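# Press red block flush onto blue block

## Task

Push the red block down onto the blue block until it is fully seated (flush, not resting on the studs), with the two blocks closely aligned. The fit is tight and needs a firm press. Both blocks must end up on the table, and the joint must hold by itself once the robot lets go.

## Robot and tools

Robot: two arms, left_arm and right_arm, mounted on opposite sides of the table. left_arm's base is on the +y side. The names do not match left or right in any image. Each arm has six joints and a two-finger gripper. The fingers point along the gripper's +x axis and close along its y axis.

Frame: one world frame for all readings. The origin is at the table centre, +z is up, and the table top is at z = +0.020 m. end_effector_position (metres) is the point between the finger pads, about 3 to 4 cm behind the fingertips. Orientation is given as end_effector_quat_wxyz. Reported hand positions can be a little off, more so at long reach.

Joint order: every row and every per-joint list uses this order: waist, elbow, wrist pitch, wrist yaw, shoulder, wrist roll. Note that the shoulder is fifth. Stated ranges (rad): waist -3.054..3.054, shoulder 0..3.142, elbow 0..2.356, wrist pitch -1.571..1.571, wrist yaw -1.571..1.571, wrist roll -3.142..3.142. Real limits may sit up to 0.010 rad either side of these.

The row format is shared by execute_actions and move. A row is one flat list of 14 numbers, each in [-1, 1], and both arms are always included. The first seven are left_arm: its six joint values in the order above, then its gripper opening. The last seven are the same for right_arm.

Joint values in a row are scaled offsets, not poses. A value of 1.0 equals 0.9615 rad for waist, shoulder and elbow, 1.713 rad for wrist pitch, 1.767 rad for wrist yaw, and 1.728 rad for wrist roll. A value of 0 means "stay".

The opening is absolute. +1 is fully open. Empty fingers close at about -0.80, and values below that add nothing. Fully open to closed takes at least about 0.5 s.

execute_actions(actions): a list of actions, run in order. Each action is a table of at most 15 rows, one row per 1/30 s step. If fewer rows are given, the last row is held for the remaining steps. Joint values in every row are offsets from the joint angles at the start of that action, not from the previous row. For the first action of a call, the base is the latest reported angles.

An action is rejected for both arms if it would push a joint more than 0.010 rad beyond its range. If the first action fails this check, or any action is malformed, nothing runs. A joint pushed into its real end stops there, and the result may say "joint sent to its limit". An empty list just returns the current state and images.

move(target, speed, blocking): target is one 14-number row. Its joint values are offsets from the "Joint positions" in the most recent result that shows them. All joints move along paths that finish together, so the hand travels on a curve. The paths take 0.5 to 10 s and do not avoid obstacles or the other arm.
- speed is the top rate in rad/s of the joint with the farthest to go: 0.01 to 2, default 0.5.
- Gripper openings in the target are sent at the start.
- A faster move or a target set deeper past a contact hits or presses harder. Use this to control the firm press the fit needs.
- With blocking=false, the result comes back after 0.5 s while motion continues. Use wait(0) to check, or stop to brake. Other moves and execute_actions are refused until a result shows the move has ended.
- The extra "move:" line reports how it ended (done, off_target, moving, held, fault). It also gives limits=held or limits=none, and the joint farthest from target on each arm.
- To keep a pressing arm pushing about as hard, send the offsets from its Joint positions to its Joint targets.

wait(seconds): 0 to 10. Lets time pass while the last commands are held.

stop(): brakes a running move. A faster move needs more room to stop. The fingers keep moving.

zoom_image(camera, region): region is [x0, y0, x1, y1] in image pixels, at most 504x504. Cameras: cam_head_left, cam_head_right, cam_high, cam_low, cam_left_wrist, cam_right_wrist, each 504x504. Calibration (K, distortion, T_world_to_cam) is given per camera and is only approximately right.

finished_scene(scene): ends the current scene. Pass its number, and only call it once the blocks stay joined and on the table without the robot.

Reading results:
- Joint positions and velocities: per arm, in the joint order above, then the finger-pad gap in metres (0.088 is fully open).
- Joint targets: what the joints are currently being driven toward.
- grip_measured: the opening on the command scale. To hold a part, command about 0.07 below it. Readings read narrower when squeezing hard.
- "joint command not followed" means a clearance check changed some targets.
- HELD marks steps that were held back.
- Torque and external-torque lines are rough and include friction and the weight of anything held.
- MOTOR HOT warns of heating under load.

Motion limits: each joint target stays within about 0.21 to 0.27 rad of the measured angle. Targets are also scaled back if they would move the hand more than 70 mm at once, so large moves take several actions. Friction can stop joints short, so check positions after each move.

Avoid the following:
- knocking or dropping blocks off the table;
- arms colliding or pressing on each other;
- slams and excessive pushes;
- contact loads reaching the joint limits, which stops the arm for 10 s (waist 16.6, shoulder 20.6, elbow 20.5, wrist pitch 5.42, wrist yaw 5.4, wrist roll 5.07 N m);
- holding loads long enough to overheat a motor.

Brief outside tugs may disturb held or loose objects. Smooth, quick, low-effort motion is preferred.

Each tool is called after ">>>" as name([rows], argument=value, ...), one row to a line, values as JSON.

## Session

>>> execute_actions(actions=[])

Scene clock: 0.00 s.
left_arm: end_effector_position=(+0.2686, +0.5029, +0.1249) grip_measured=+0.994 end_effector_quat_wxyz=(+0.434, +0.565, +0.411, -0.568) end_effector_velocity=(+0.001, +0.000, +0.000) end_effector_angular_velocity=(+0.008, -0.006, +0.005) | right_arm: end_effector_position=(+0.1776, -0.2694, +0.3264) grip_measured=+1.000 end_effector_quat_wxyz=(+0.422, +0.682, +0.408, -0.438) end_effector_velocity=(-0.000, -0.003, -0.001) end_effector_angular_velocity=(-0.012, -0.001, +0.002)
Joint names: [waist, elbow, wrist pitch, wrist yaw, shoulder, wrist roll]
Joint positions: left_arm=[ 1.111  1.258 -1.018  0.03   1.798  1.949  0.088] | right_arm=[-1.151  1.459 -1.371  0.054  1.316  2.597  0.088]
Joint velocities: left_arm=[-0.002 -0.002  0.007 -0.007 -0.002 -0.007 -0.   ] | right_arm=[-0.002 -0.002 -0.007  0.007 -0.002 -0.007  0.   ]
Joint torques (N m, as the arm reports them, + toward a larger angle): no reading
External joint torques (N m, as the arm's controller estimates them; a push from outside toward a larger angle lowers the number): no reading
Motor temperatures (°C, as the motors report them): left_arm=[21 22 24 23 21 23] | right_arm=[22 23 21 23 23 23]
Heat: left arm: hottest wrist pitch 24 °C (+0.0 °C/min); right arm: hottest shoulder 23 °C (+0.0 °C/min).
Joint targets: left_arm=[1.111 1.258 -1.018 0.030 1.798 1.949] | right_arm=[-1.151 1.459 -1.371 0.054 1.316 2.597]

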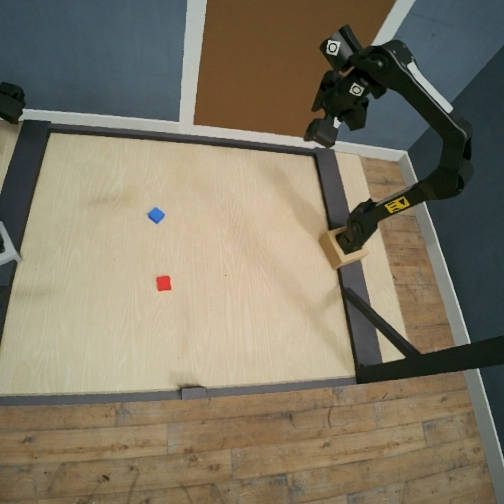

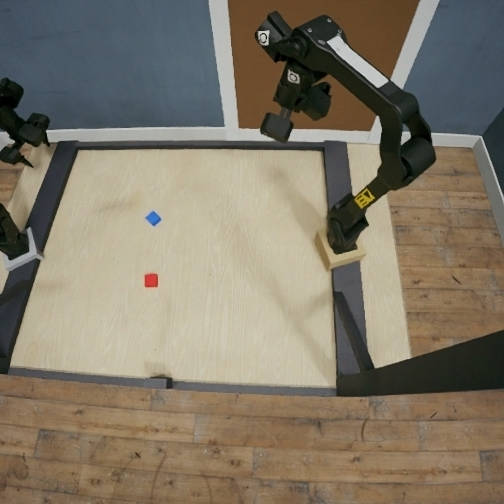

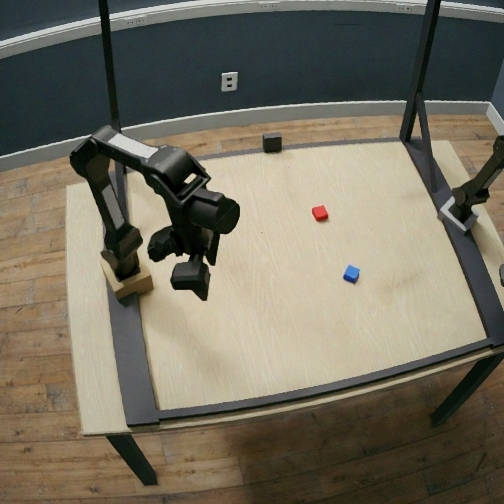

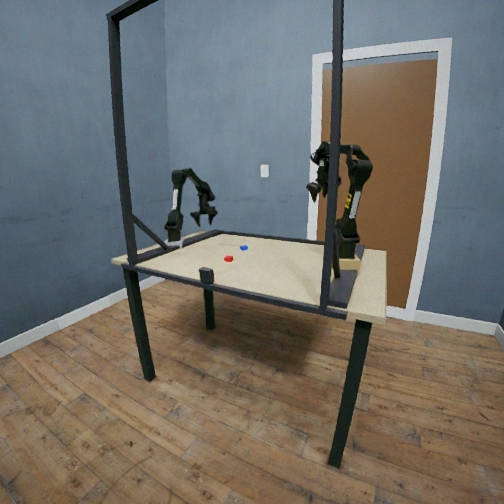

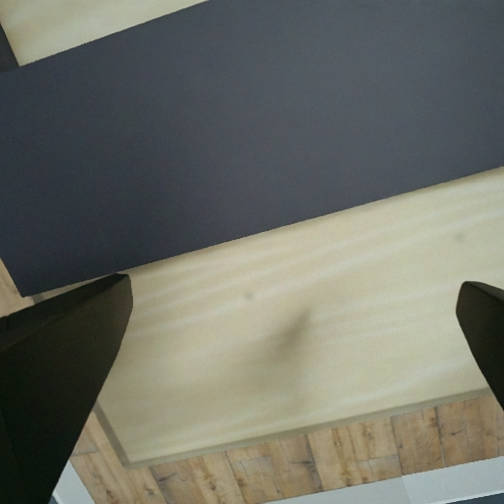

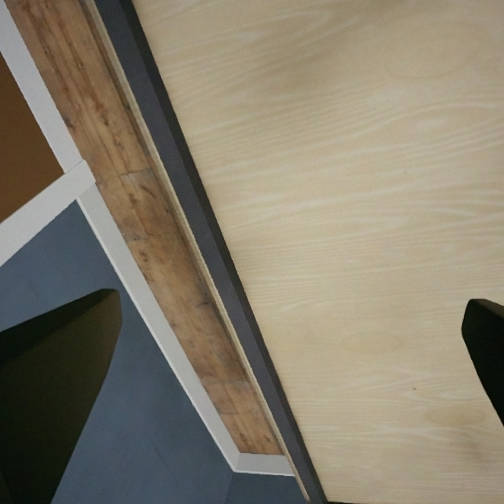

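>>> move(target=[-0.95,0,0,0,0,0,1,0,0,0,0,0,0,1], speed=1)

>>> move(target=[-0.9,0.2,0,0,0.2,-0.6,1,0,0,0,0,0,0,1], speed=1)

>>> zoom_image(camera="cam_high", region=[280,170,400,300])

Scene clock: 15.00 s.
left_arm: end_effector_position=(+0.1636, +0.2389, +0.1249) grip_measured=+0.994 end_effector_quat_wxyz=(+0.141, +0.688, +0.121, -0.701) end_effector_velocity=(-0.001, +0.002, +0.000) end_effector_angular_velocity=(+0.010, -0.000, +0.005) | right_arm: end_effector_position=(+0.1776, -0.2694, +0.3264) grip_measured=+1.000 end_effector_quat_wxyz=(+0.422, +0.682, +0.408, -0.438) end_effector_velocity=(-0.002, -0.002, +0.000) end_effector_angular_velocity=(+0.001, +0.005, +0.007)
Joint names: [waist, elbow, wrist pitch, wrist yaw, shoulder, wrist roll]
Joint positions: left_arm=[ 0.201  1.258 -1.018  0.03   1.798  1.949  0.088] | right_arm=[-1.151  1.459 -1.371  0.054  1.316  2.597  0.088]
Joint velocities: left_arm=[-0.002 -0.002 -0.007 -0.007 -0.002 -0.007  0.   ] | right_arm=[-0.002 -0.002 -0.007 -0.007 -0.007 -0.007  0.   ]
Joint torques (N m, as the arm reports them, + toward a larger angle): left_arm=[-0.22  6.56  0.32  0.06 -7.78  0.06] | right_arm=[ 0.01  5.61  0.73  0.06 -3.93  0.  ]
External joint torques (N m, as the arm's controller estimates them; a push from outside toward a larger angle lowers the number): left_arm=[-0.26  1.04  0.02 -0.01 -0.55  0.06] | right_arm=[ 0.01  0.11 -0.04 -0.01 -0.26  0.01]
Motor temperatures (°C, as the motors report them): left_arm=[21 23 24 23 23 23] | right_arm=[22 25 22 23 23 23]
Heat: left arm: hottest wrist pitch 24 °C (+0.0 °C/min); right arm: hottest elbow 25 °C (+8.0 °C/min).
Joint targets: left_arm=[0.197 1.258 -1.018 0.030 1.798 1.949] | right_arm=[-1.151 1.459 -1.371 0.054 1.316 2.597]
move: done; limits=none; left_arm: farthest joint: the waist, 0.004 radians from its target (0.913 radians at the start); right_arm: farthest joint: the waist, 0.000 radians from its target (0.000 radians at the start)
camera_calibration (this result's frames):
cam_left_wrist: T_world_to_cam=[[-0.361977, 0.929456, -0.0713055, -0.146866], [0.857076, 0.361917, 0.366657, -0.250933], [0.366598, 0.071607, -0.92762, 0.114351], [0, 0, 0, 1]] pos_world=[0.119986, 0.219135, 0.187608]

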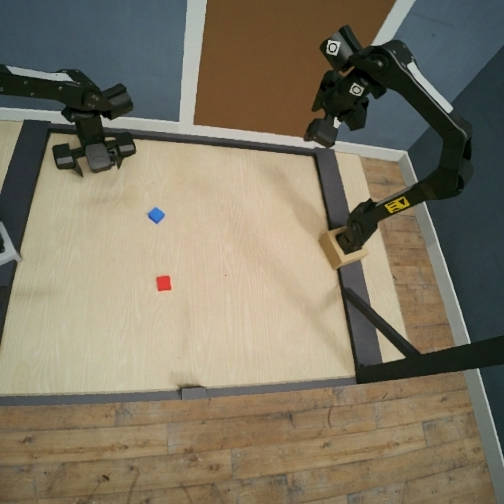

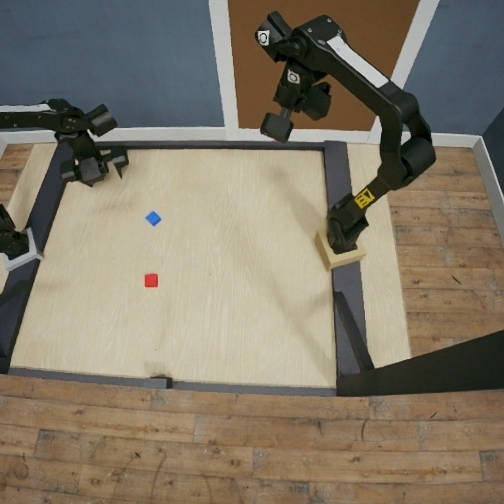

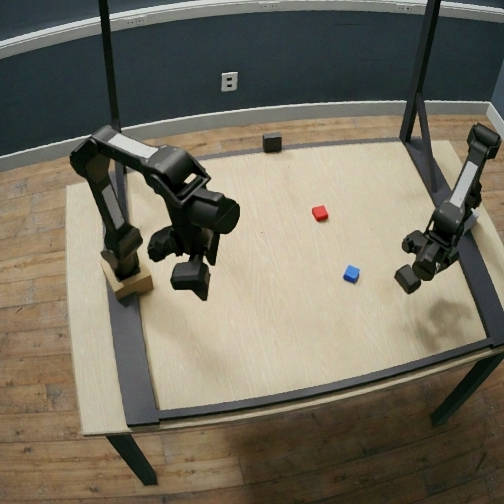

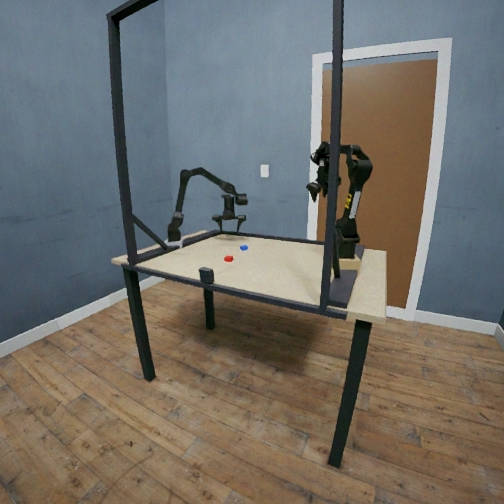

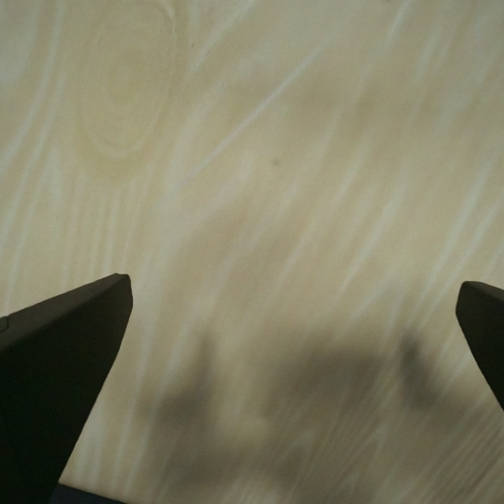

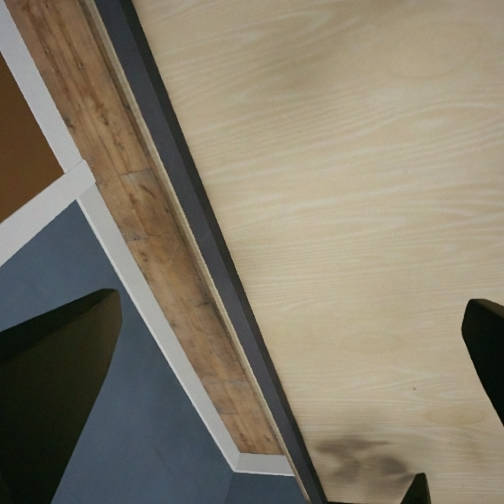

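Scene clock: 16.80 s.
left_arm: end_effector_position=(-0.0987, +0.1124, +0.1108) grip_measured=+0.994 end_effector_quat_wxyz=(+0.191, +0.669, +0.189, -0.693) end_effector_velocity=(+0.000, +0.002, -0.002) end_effector_angular_velocity=(+0.012, -0.009, +0.005) | right_arm: end_effector_position=(+0.1776, -0.2694, +0.3264) grip_measured=+1.000 end_effector_quat_wxyz=(+0.422, +0.682, +0.408, -0.438) end_effector_velocity=(-0.006, -0.002, -0.001) end_effector_angular_velocity=(+0.002, +0.025, +0.012)
Joint names: [waist, elbow, wrist pitch, wrist yaw, shoulder, wrist roll]
Joint positions: left_arm=[-0.66   1.438 -1.018  0.03   1.976  0.916  0.088] | right_arm=[-1.151  1.459 -1.371  0.054  1.316  2.597  0.088]
Joint velocities: left_arm=[-0.002 -0.002 -0.007 -0.007  0.002 -0.007 -0.   ] | right_arm=[-0.002 -0.002 -0.022 -0.022 -0.007 -0.007  0.   ]
Joint torques (N m, as the arm reports them, + toward a larger angle): left_arm=[-0.23  8.12  0.35  0.07 -7.4  -0.11] | right_arm=[ 0.01  5.61  0.73  0.06 -3.93 -0.01]
External joint torques (N m, as the arm's controller estimates them; a push from outside toward a larger angle lowers the number): left_arm=[-0.24  2.59  0.01  0.01  1.13 -0.11] | right_arm=[-0.01  0.1  -0.02 -0.01 -0.2   0.01]
Motor temperatures (°C, as the motors report them): left_arm=[21 23 24 23 23 23] | right_arm=[22 25 22 23 24 23]
Heat: left arm: hottest wrist pitch 24 °C (+0.0 °C/min); right arm: hottest elbow 25 °C (+7.1 °C/min).
Joint targets: left_arm=[-0.664 1.451 -1.018 0.030 1.991 0.912] | right_arm=[-1.151 1.459 -1.371 0.054 1.316 2.597]
move: off_target (left_arm); limits=none; left_arm: farthest joint: the shoulder, 0.014 radians from its target (0.192 radians at the start); right_arm: farthest joint: the waist, 0.000 radians from its target (0.000 radians at the start)
camera_calibration (this result's frames):
cam_left_wrist: T_world_to_cam=[[-0.516692, 0.855144, -0.0419215, -0.135406], [0.79134, 0.495685, 0.35788, 0.00438135], [0.326819, 0.15174, -0.932826, 0.194118], [0, 0, 0, 1]] pos_world=[-0.136872, 0.0841649, 0.173834]

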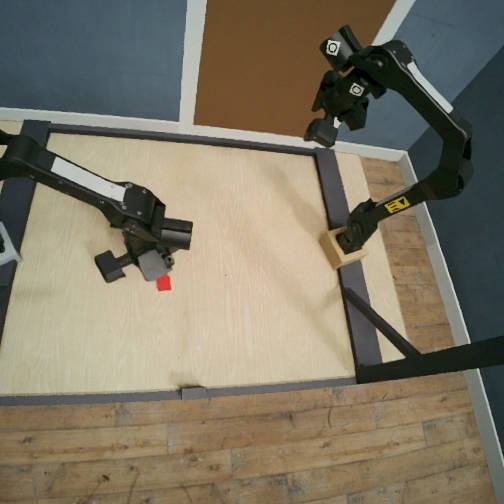

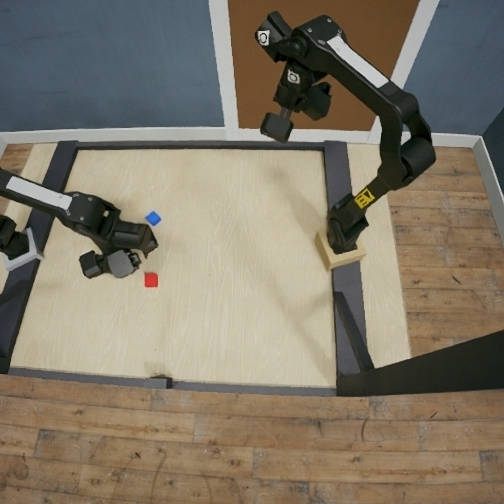

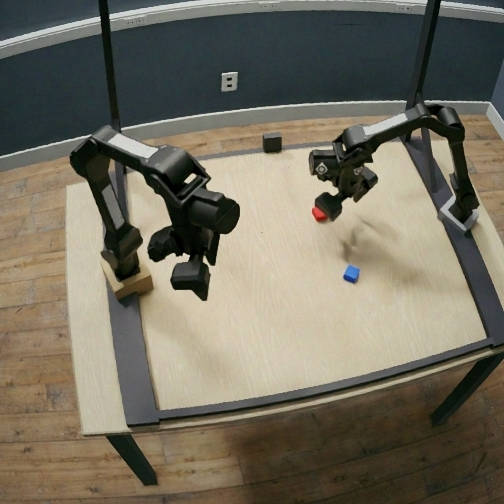

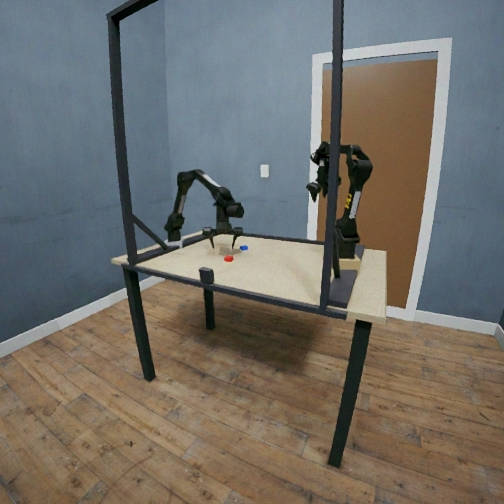

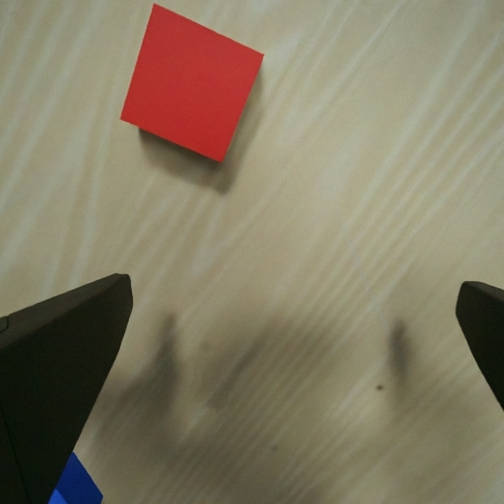

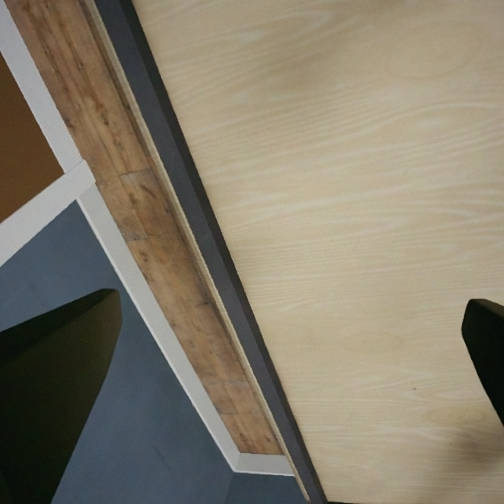

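Region (280, 170, 400, 300) of cam_high's 504x504 image, scaled by 3.877, with more detail than that image has; it fills the left 465 columns of this view, and the rest is white.

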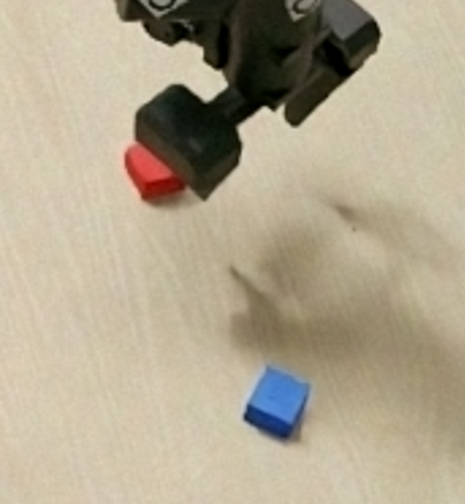

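>>> move(target=[-0.071,0.305,-0.036,-0.02,0.255,0.195,1,0,0,0,0,0,0,1])

Scene clock: 26.30 s.
left_arm: end_effector_position=(-0.1274, +0.0616, +0.0936) grip_measured=+0.994 end_effector_quat_wxyz=(+0.055, +0.704, +0.049, -0.706) end_effector_velocity=(+0.001, +0.006, -0.002) end_effector_angular_velocity=(+0.025, -0.012, +0.005) | right_arm: end_effector_position=(+0.1776, -0.2694, +0.3264) grip_measured=+1.000 end_effector_quat_wxyz=(+0.422, +0.682, +0.408, -0.438) end_effector_velocity=(-0.002, -0.001, -0.001) end_effector_angular_velocity=(-0.002, +0.009, +0.007)
Joint names: [waist, elbow, wrist pitch, wrist yaw, shoulder, wrist roll]
Joint positions: left_arm=[-0.725  1.72  -1.077  0.     2.205  1.249  0.088] | right_arm=[-1.151  1.459 -1.371  0.054  1.316  2.597  0.088]
Joint velocities: left_arm=[-0.002 -0.002 -0.022 -0.007  0.002 -0.007 -0.   ] | right_arm=[-0.002 -0.002 -0.007 -0.007 -0.002 -0.007  0.   ]
Joint torques (N m, as the arm reports them, + toward a larger angle): left_arm=[-0.4   8.12  0.07 -0.15 -8.6   0.17] | right_arm=[ 0.02  5.61  0.73  0.06 -3.93 -0.01]
External joint torques (N m, as the arm's controller estimates them; a push from outside toward a larger angle lowers the number): left_arm=[-0.4   2.53 -0.24 -0.21  1.55  0.17] | right_arm=[ 0.02  0.09 -0.04 -0.01 -0.24  0.01]
Motor temperatures (°C, as the motors report them): left_arm=[21 24 24 23 24 23] | right_arm=[22 26 22 23 24 23]
Heat: left arm: hottest shoulder 24 °C (+0.0 °C/min); right arm: hottest elbow 26 °C (+6.8 °C/min).
Joint targets: left_arm=[-0.728 1.732 -1.079 -0.005 2.221 1.253] | right_arm=[-1.151 1.459 -1.371 0.054 1.316 2.597]
move: off_target (left_arm); limits=none; left_arm: farthest joint: the shoulder, 0.016 radians from its target (0.245 radians at the start); right_arm: farthest joint: the waist, 0.000 radians from its target (0.000 radians at the start)
camera_calibration (this result's frames):
cam_left_wrist: T_world_to_cam=[[-0.143422, 0.988045, -0.0565379, -0.0668068], [0.909774, 0.154115, 0.385434, 0.0919319], [0.38954, 0.00384295, -0.921001, 0.211153], [0, 0, 0, 1]] pos_world=[-0.175471, 0.0510286, 0.155261]

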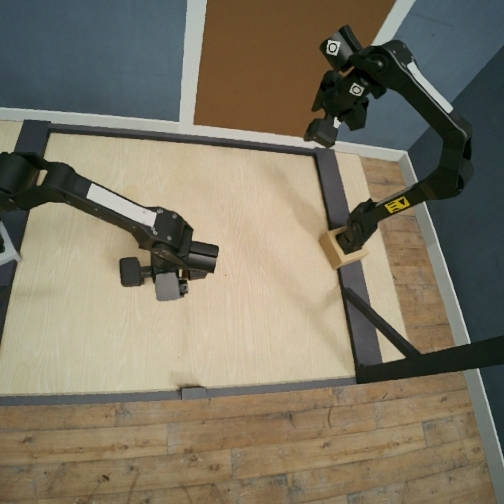

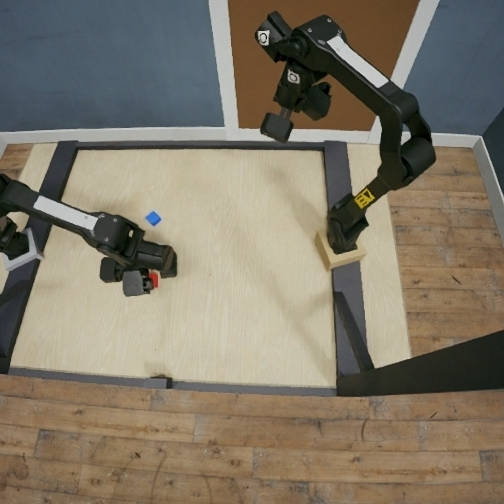

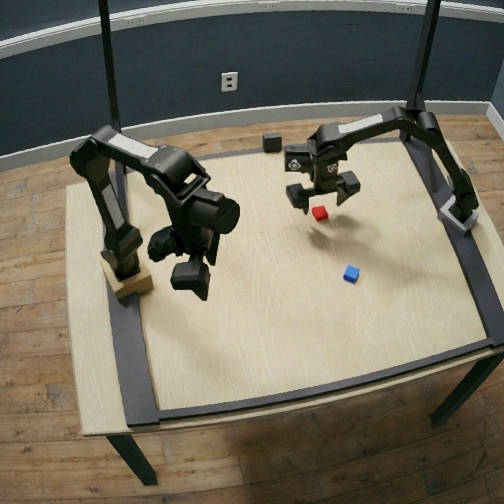

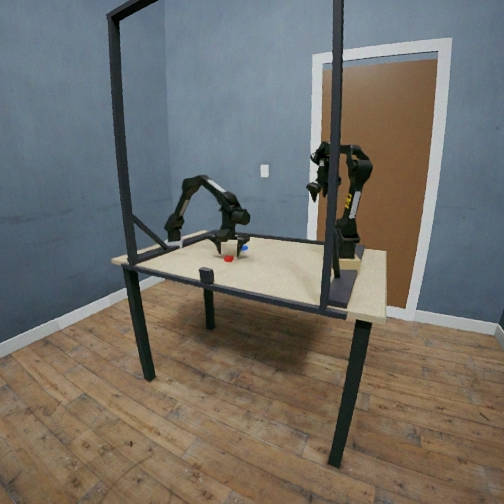

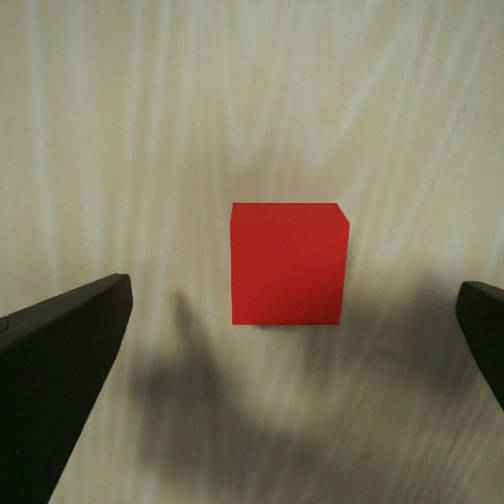

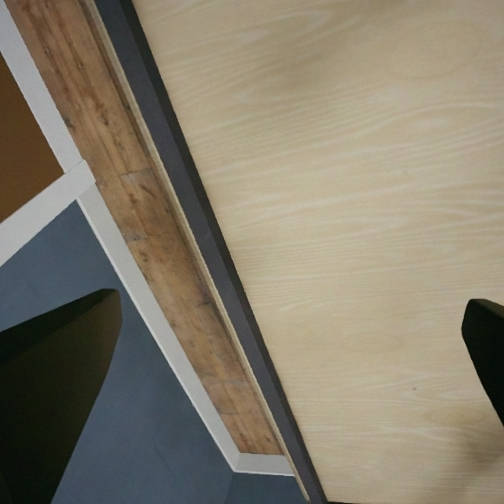

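>>> move(target=[0.014,-0.062,0.05,0,0.055,0.004,1,0,0,0,0,0,0,1], speed=0.15)

Scene clock: 32.53 s.
left_arm: end_effector_position=(-0.1238, +0.0584, +0.0692) grip_measured=+0.994 end_effector_quat_wxyz=(+0.059, +0.704, +0.049, -0.706) end_effector_velocity=(+0.003, +0.005, +0.000) end_effector_angular_velocity=(+0.018, -0.025, +0.020) | right_arm: end_effector_position=(+0.1776, -0.2694, +0.3264) grip_measured=+1.000 end_effector_quat_wxyz=(+0.422, +0.682, +0.408, -0.438) end_effector_velocity=(+0.003, -0.003, +0.002) end_effector_angular_velocity=(-0.013, -0.027, +0.011)
Joint names: [waist, elbow, wrist pitch, wrist yaw, shoulder, wrist roll]
Joint positions: left_arm=[-0.715  1.675 -0.993 -0.     2.239  1.253  0.088] | right_arm=[-1.151  1.459 -1.371  0.054  1.316  2.597  0.088]
Joint velocities: left_arm=[-0.002 -0.002 -0.022 -0.022 -0.002 -0.022  0.   ] | right_arm=[-0.002 -0.002  0.007  0.022 -0.007 -0.022  0.   ]
Joint torques (N m, as the arm reports them, + toward a larger angle): left_arm=[ 0.2   4.48  0.52  0.05 -8.38  0.16] | right_arm=[ 0.01  5.62  0.73  0.06 -3.92  0.  ]
External joint torques (N m, as the arm's controller estimates them; a push from outside toward a larger angle lowers the number): left_arm=[ 0.13 -1.06  0.18  0.    1.93  0.16] | right_arm=[ 0.03  0.06 -0.05 -0.02 -0.19  0.01]
Motor temperatures (°C, as the motors report them): left_arm=[21 25 24 23 25 23] | right_arm=[22 26 22 23 24 23]
Heat: left arm: hottest shoulder 25 °C (+1.8 °C/min); right arm: hottest elbow 26 °C (+5.5 °C/min).
Joint targets: left_arm=[-0.711 1.660 -0.991 -0.000 2.258 1.256] | right_arm=[-1.151 1.459 -1.371 0.054 1.316 2.597]
move: off_target (left_arm); limits=none; left_arm: farthest joint: the shoulder, 0.019 radians from its target (0.053 radians at the start); right_arm: farthest joint: the waist, 0.000 radians from its target (0.000 radians at the start)
camera_calibration (this result's frames):
cam_left_wrist: T_world_to_cam=[[-0.149098, 0.986938, -0.0610117, -0.064811], [0.909008, 0.161087, 0.384389, 0.0981352], [0.389197, 0.00185136, -0.921153, 0.187332], [0, 0, 0, 1]] pos_world=[-0.171778, 0.0478093, 0.130886]

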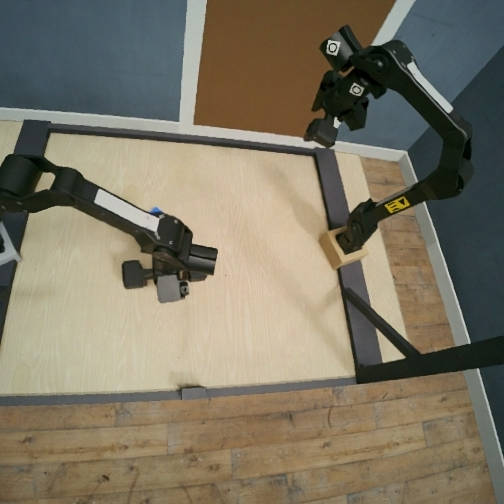

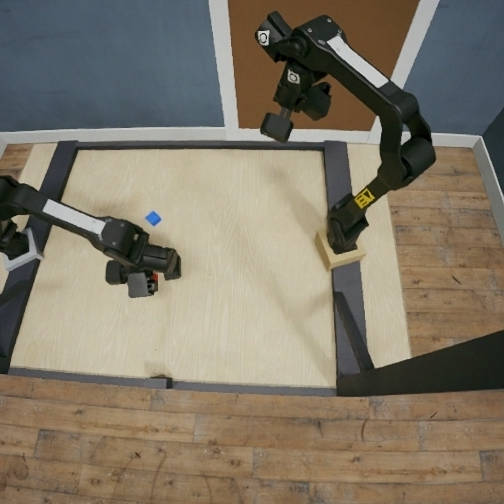

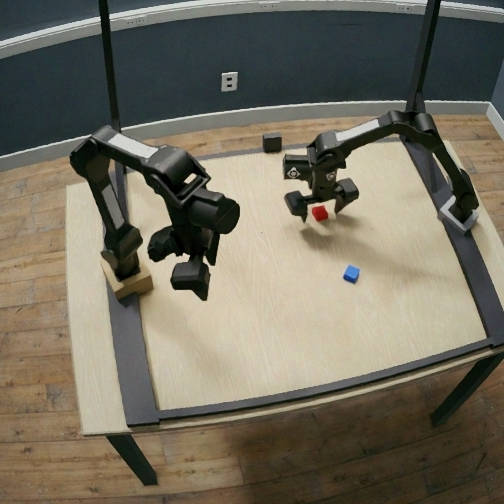

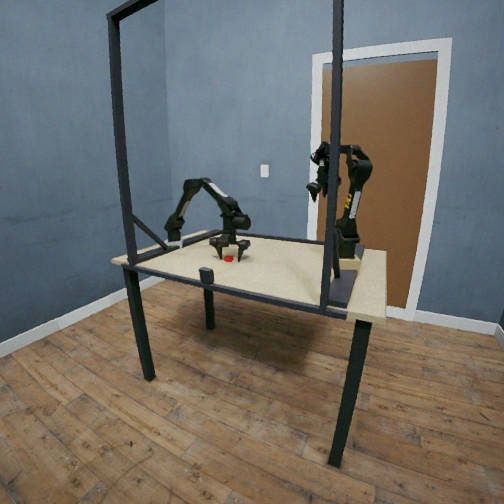

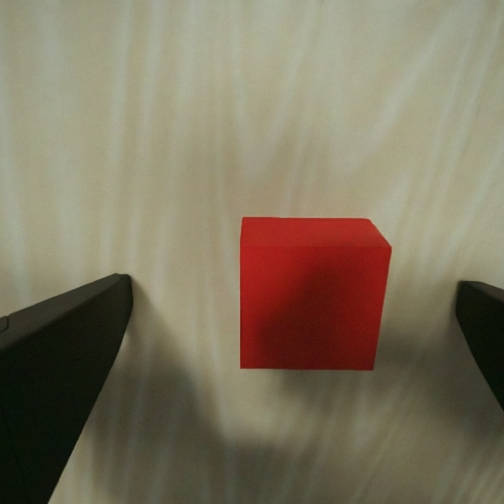

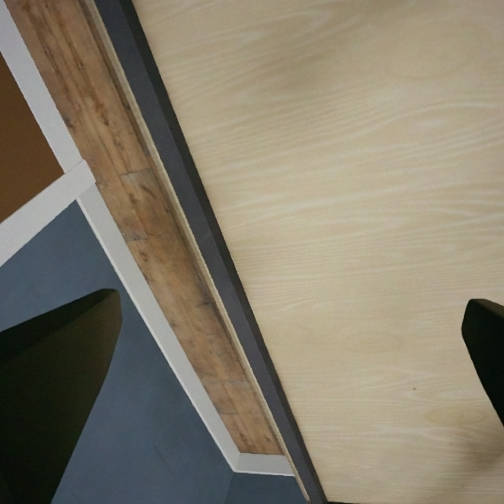

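>>> move(target=[0.014,-0.05,0.02,0,0.01,0.005,0.5,0,0,0,0,0,0,1], speed=0.1)

>>> move(target=[0,-0.01,0,0,0.01,0,-0.25,0,0,0,0,0,0,1])

Scene clock: 38.50 s.
left_arm: end_effector_position=(-0.1231, +0.0573, +0.0656) grip_measured=+0.503 end_effector_quat_wxyz=(+0.063, +0.701, +0.044, -0.709) end_effector_velocity=(+0.000, +0.002, +0.000) end_effector_angular_velocity=(+0.006, -0.008, +0.005) | right_arm: end_effector_position=(+0.1776, -0.2694, +0.3264) grip_measured=+1.000 end_effector_quat_wxyz=(+0.422, +0.682, +0.408, -0.438) end_effector_velocity=(-0.004, -0.003, -0.002) end_effector_angular_velocity=(-0.012, +0.020, +0.007)
Joint names: [waist, elbow, wrist pitch, wrist yaw, shoulder, wrist roll]
Joint positions: left_arm=[-0.712  1.653 -0.961  0.003  2.235  1.258  0.064] | right_arm=[-1.151  1.459 -1.371  0.054  1.316  2.597  0.088]
Joint velocities: left_arm=[-0.002 -0.002 -0.007 -0.007 -0.002 -0.007 -0.   ] | right_arm=[-0.002 -0.002 -0.022 -0.007 -0.002 -0.007  0.   ]
Joint torques (N m, as the arm reports them, + toward a larger angle): left_arm=[ 0.72  3.22  0.47 -0.02 -8.98  0.14] | right_arm=[ 0.01  5.63  0.73  0.05 -3.93 -0.01]
External joint torques (N m, as the arm's controller estimates them; a push from outside toward a larger angle lowers the number): left_arm=[ 0.72 -2.26  0.13 -0.08  1.23  0.14] | right_arm=[ 0.01  0.14 -0.03 -0.01 -0.24  0.01]
Motor temperatures (°C, as the motors report them): left_arm=[21 25 24 23 25 23] | right_arm=[22 26 22 23 24 23]
Heat: left arm: hottest shoulder 25 °C (+1.6 °C/min); right arm: hottest elbow 26 °C (+4.7 °C/min).
Joint targets: left_arm=[-0.702 1.627 -0.959 -0.000 2.249 1.262] | right_arm=[-1.151 1.459 -1.371 0.054 1.316 2.597]
move: off_target (left_arm); limits=none; left_arm: farthest joint: the elbow, 0.026 radians from its target (0.048 radians at the start); right_arm: farthest joint: the waist, 0.000 radians from its target (0.000 radians at the start)
camera_calibration (this result's frames):
cam_left_wrist: T_world_to_cam=[[-0.147924, 0.986226, -0.0740037, -0.0627902], [0.911584, 0.164985, 0.376557, 0.0996458], [0.38358, -0.0117586, -0.923433, 0.183992], [0, 0, 0, 1]] pos_world=[-0.170699, 0.0476487, 0.127735]

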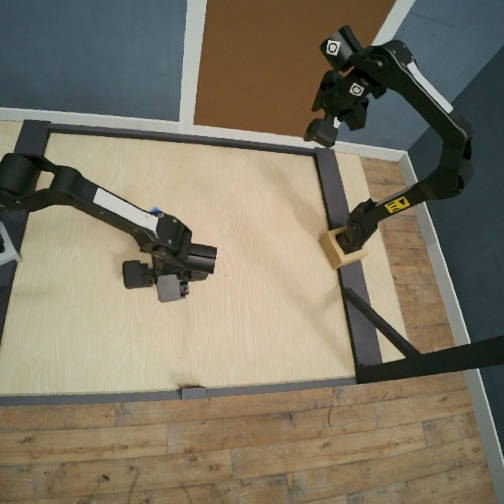

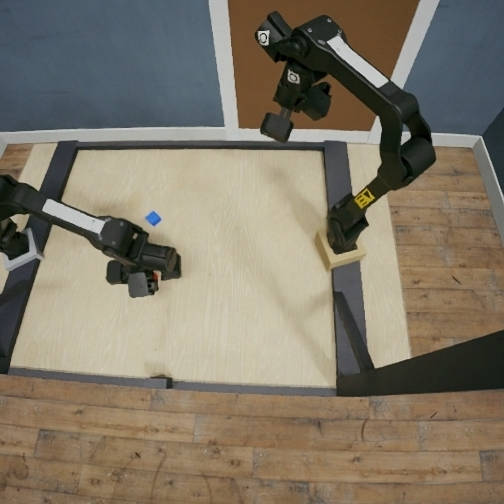

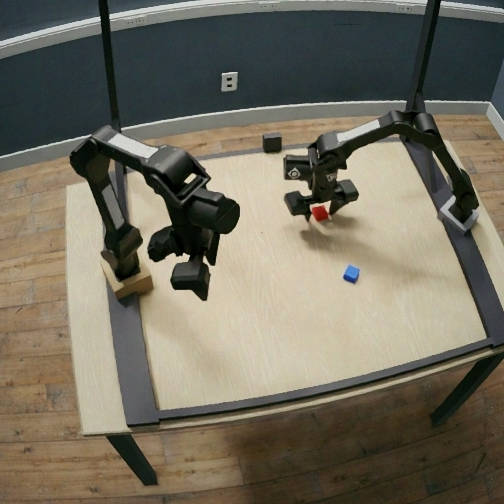

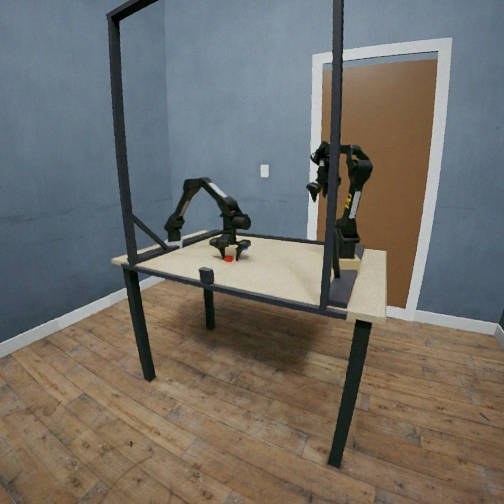

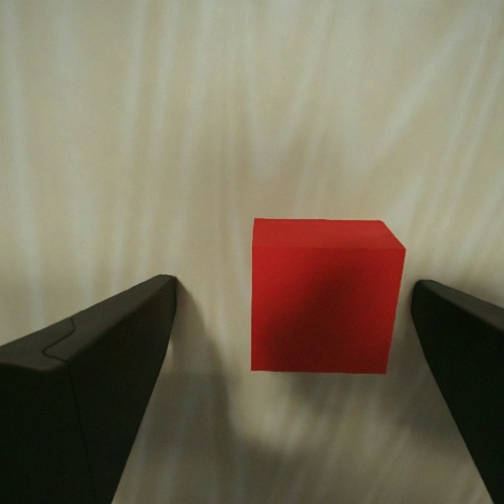

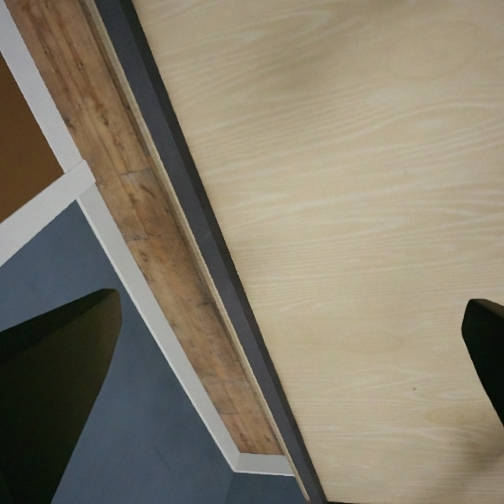

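Scene clock: 39.20 s.
left_arm: end_effector_position=(-0.1230, +0.0572, +0.0668) grip_measured=-0.188 end_effector_quat_wxyz=(+0.064, +0.701, +0.043, -0.709) end_effector_velocity=(+0.003, +0.002, -0.002) end_effector_angular_velocity=(+0.009, -0.023, +0.006) | right_arm: end_effector_position=(+0.1776, -0.2694, +0.3264) grip_measured=+1.000 end_effector_quat_wxyz=(+0.422, +0.682, +0.408, -0.438) end_effector_velocity=(-0.003, -0.000, -0.001) end_effector_angular_velocity=(-0.002, +0.009, +0.012)
Joint names: [waist, elbow, wrist pitch, wrist yaw, shoulder, wrist roll]
Joint positions: left_arm=[-0.712  1.653 -0.962  0.004  2.232  1.258  0.03 ] | right_arm=[-1.151  1.459 -1.371  0.054  1.316  2.597  0.088]
Joint velocities: left_arm=[-0.002 -0.002 -0.007 -0.022  0.002 -0.007 -0.   ] | right_arm=[ 0.002 -0.002 -0.007 -0.007 -0.002 -0.007  0.   ]
Joint torques (N m, as the arm reports them, + toward a larger angle): left_arm=[-0.04  5.21  0.42  0.02 -9.34  0.01] | right_arm=[ 0.01  5.62  0.73  0.06 -3.93  0.  ]
External joint torques (N m, as the arm's controller estimates them; a push from outside toward a larger angle lowers the number): left_arm=[-0.05 -0.21  0.09 -0.04  0.76  0.01] | right_arm=[-0.01  0.13 -0.03 -0.01 -0.25  0.01]
Motor temperatures (°C, as the motors report them): left_arm=[21 25 24 23 25 23] | right_arm=[22 26 22 23 24 23]
Heat: left arm: hottest shoulder 25 °C (+1.5 °C/min); right arm: hottest elbow 26 °C (+4.6 °C/min).
Joint targets: left_arm=[-0.712 1.644 -0.961 0.004 2.244 1.258] | right_arm=[-1.151 1.459 -1.371 0.054 1.316 2.597]
move: off_target (left_arm); limits=none; left_arm: farthest joint: the shoulder, 0.013 radians from its target (0.010 radians at the start); right_arm: farthest joint: the waist, 0.000 radians from its target (0.000 radians at the start)
camera_calibration (this result's frames):
cam_left_wrist: T_world_to_cam=[[-0.148358, 0.986041, -0.0755824, -0.0625857], [0.911922, 0.165974, 0.3753, 0.09922], [0.382606, -0.0132466, -0.923817, 0.185106], [0, 0, 0, 1]] pos_world=[-0.170589, 0.0476962, 0.129036]

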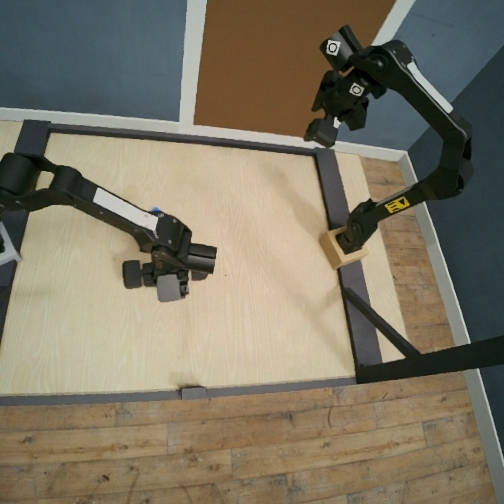

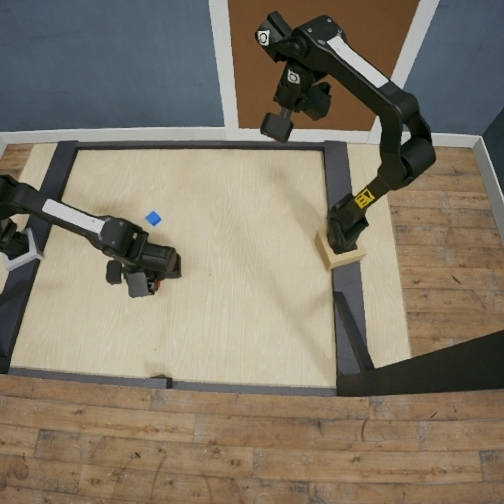

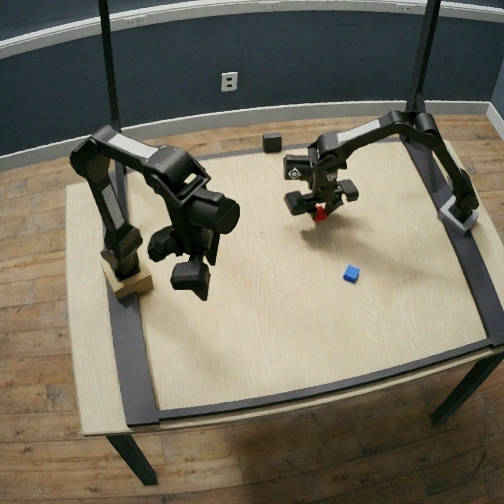

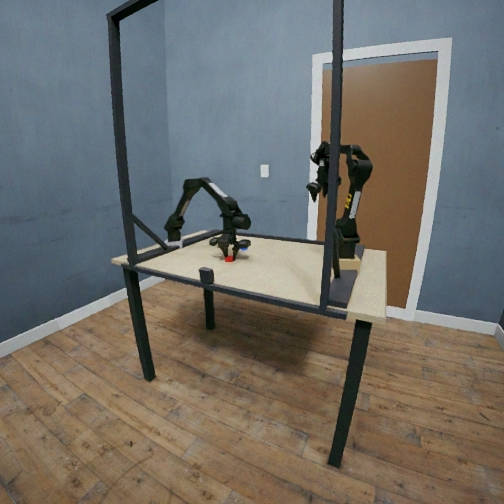

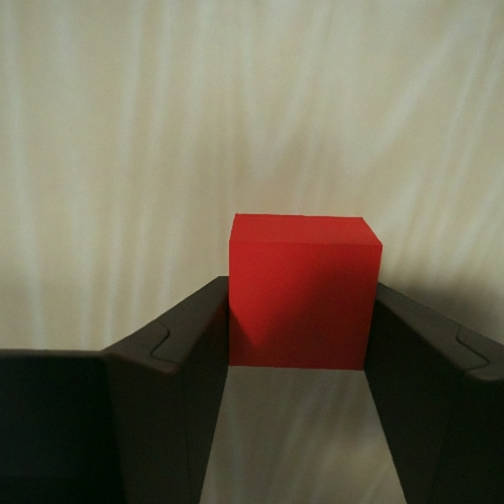

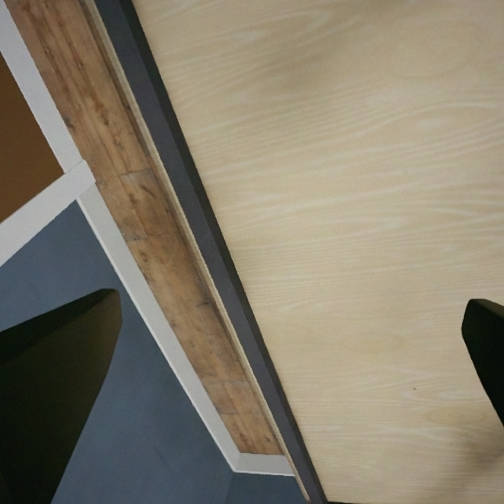

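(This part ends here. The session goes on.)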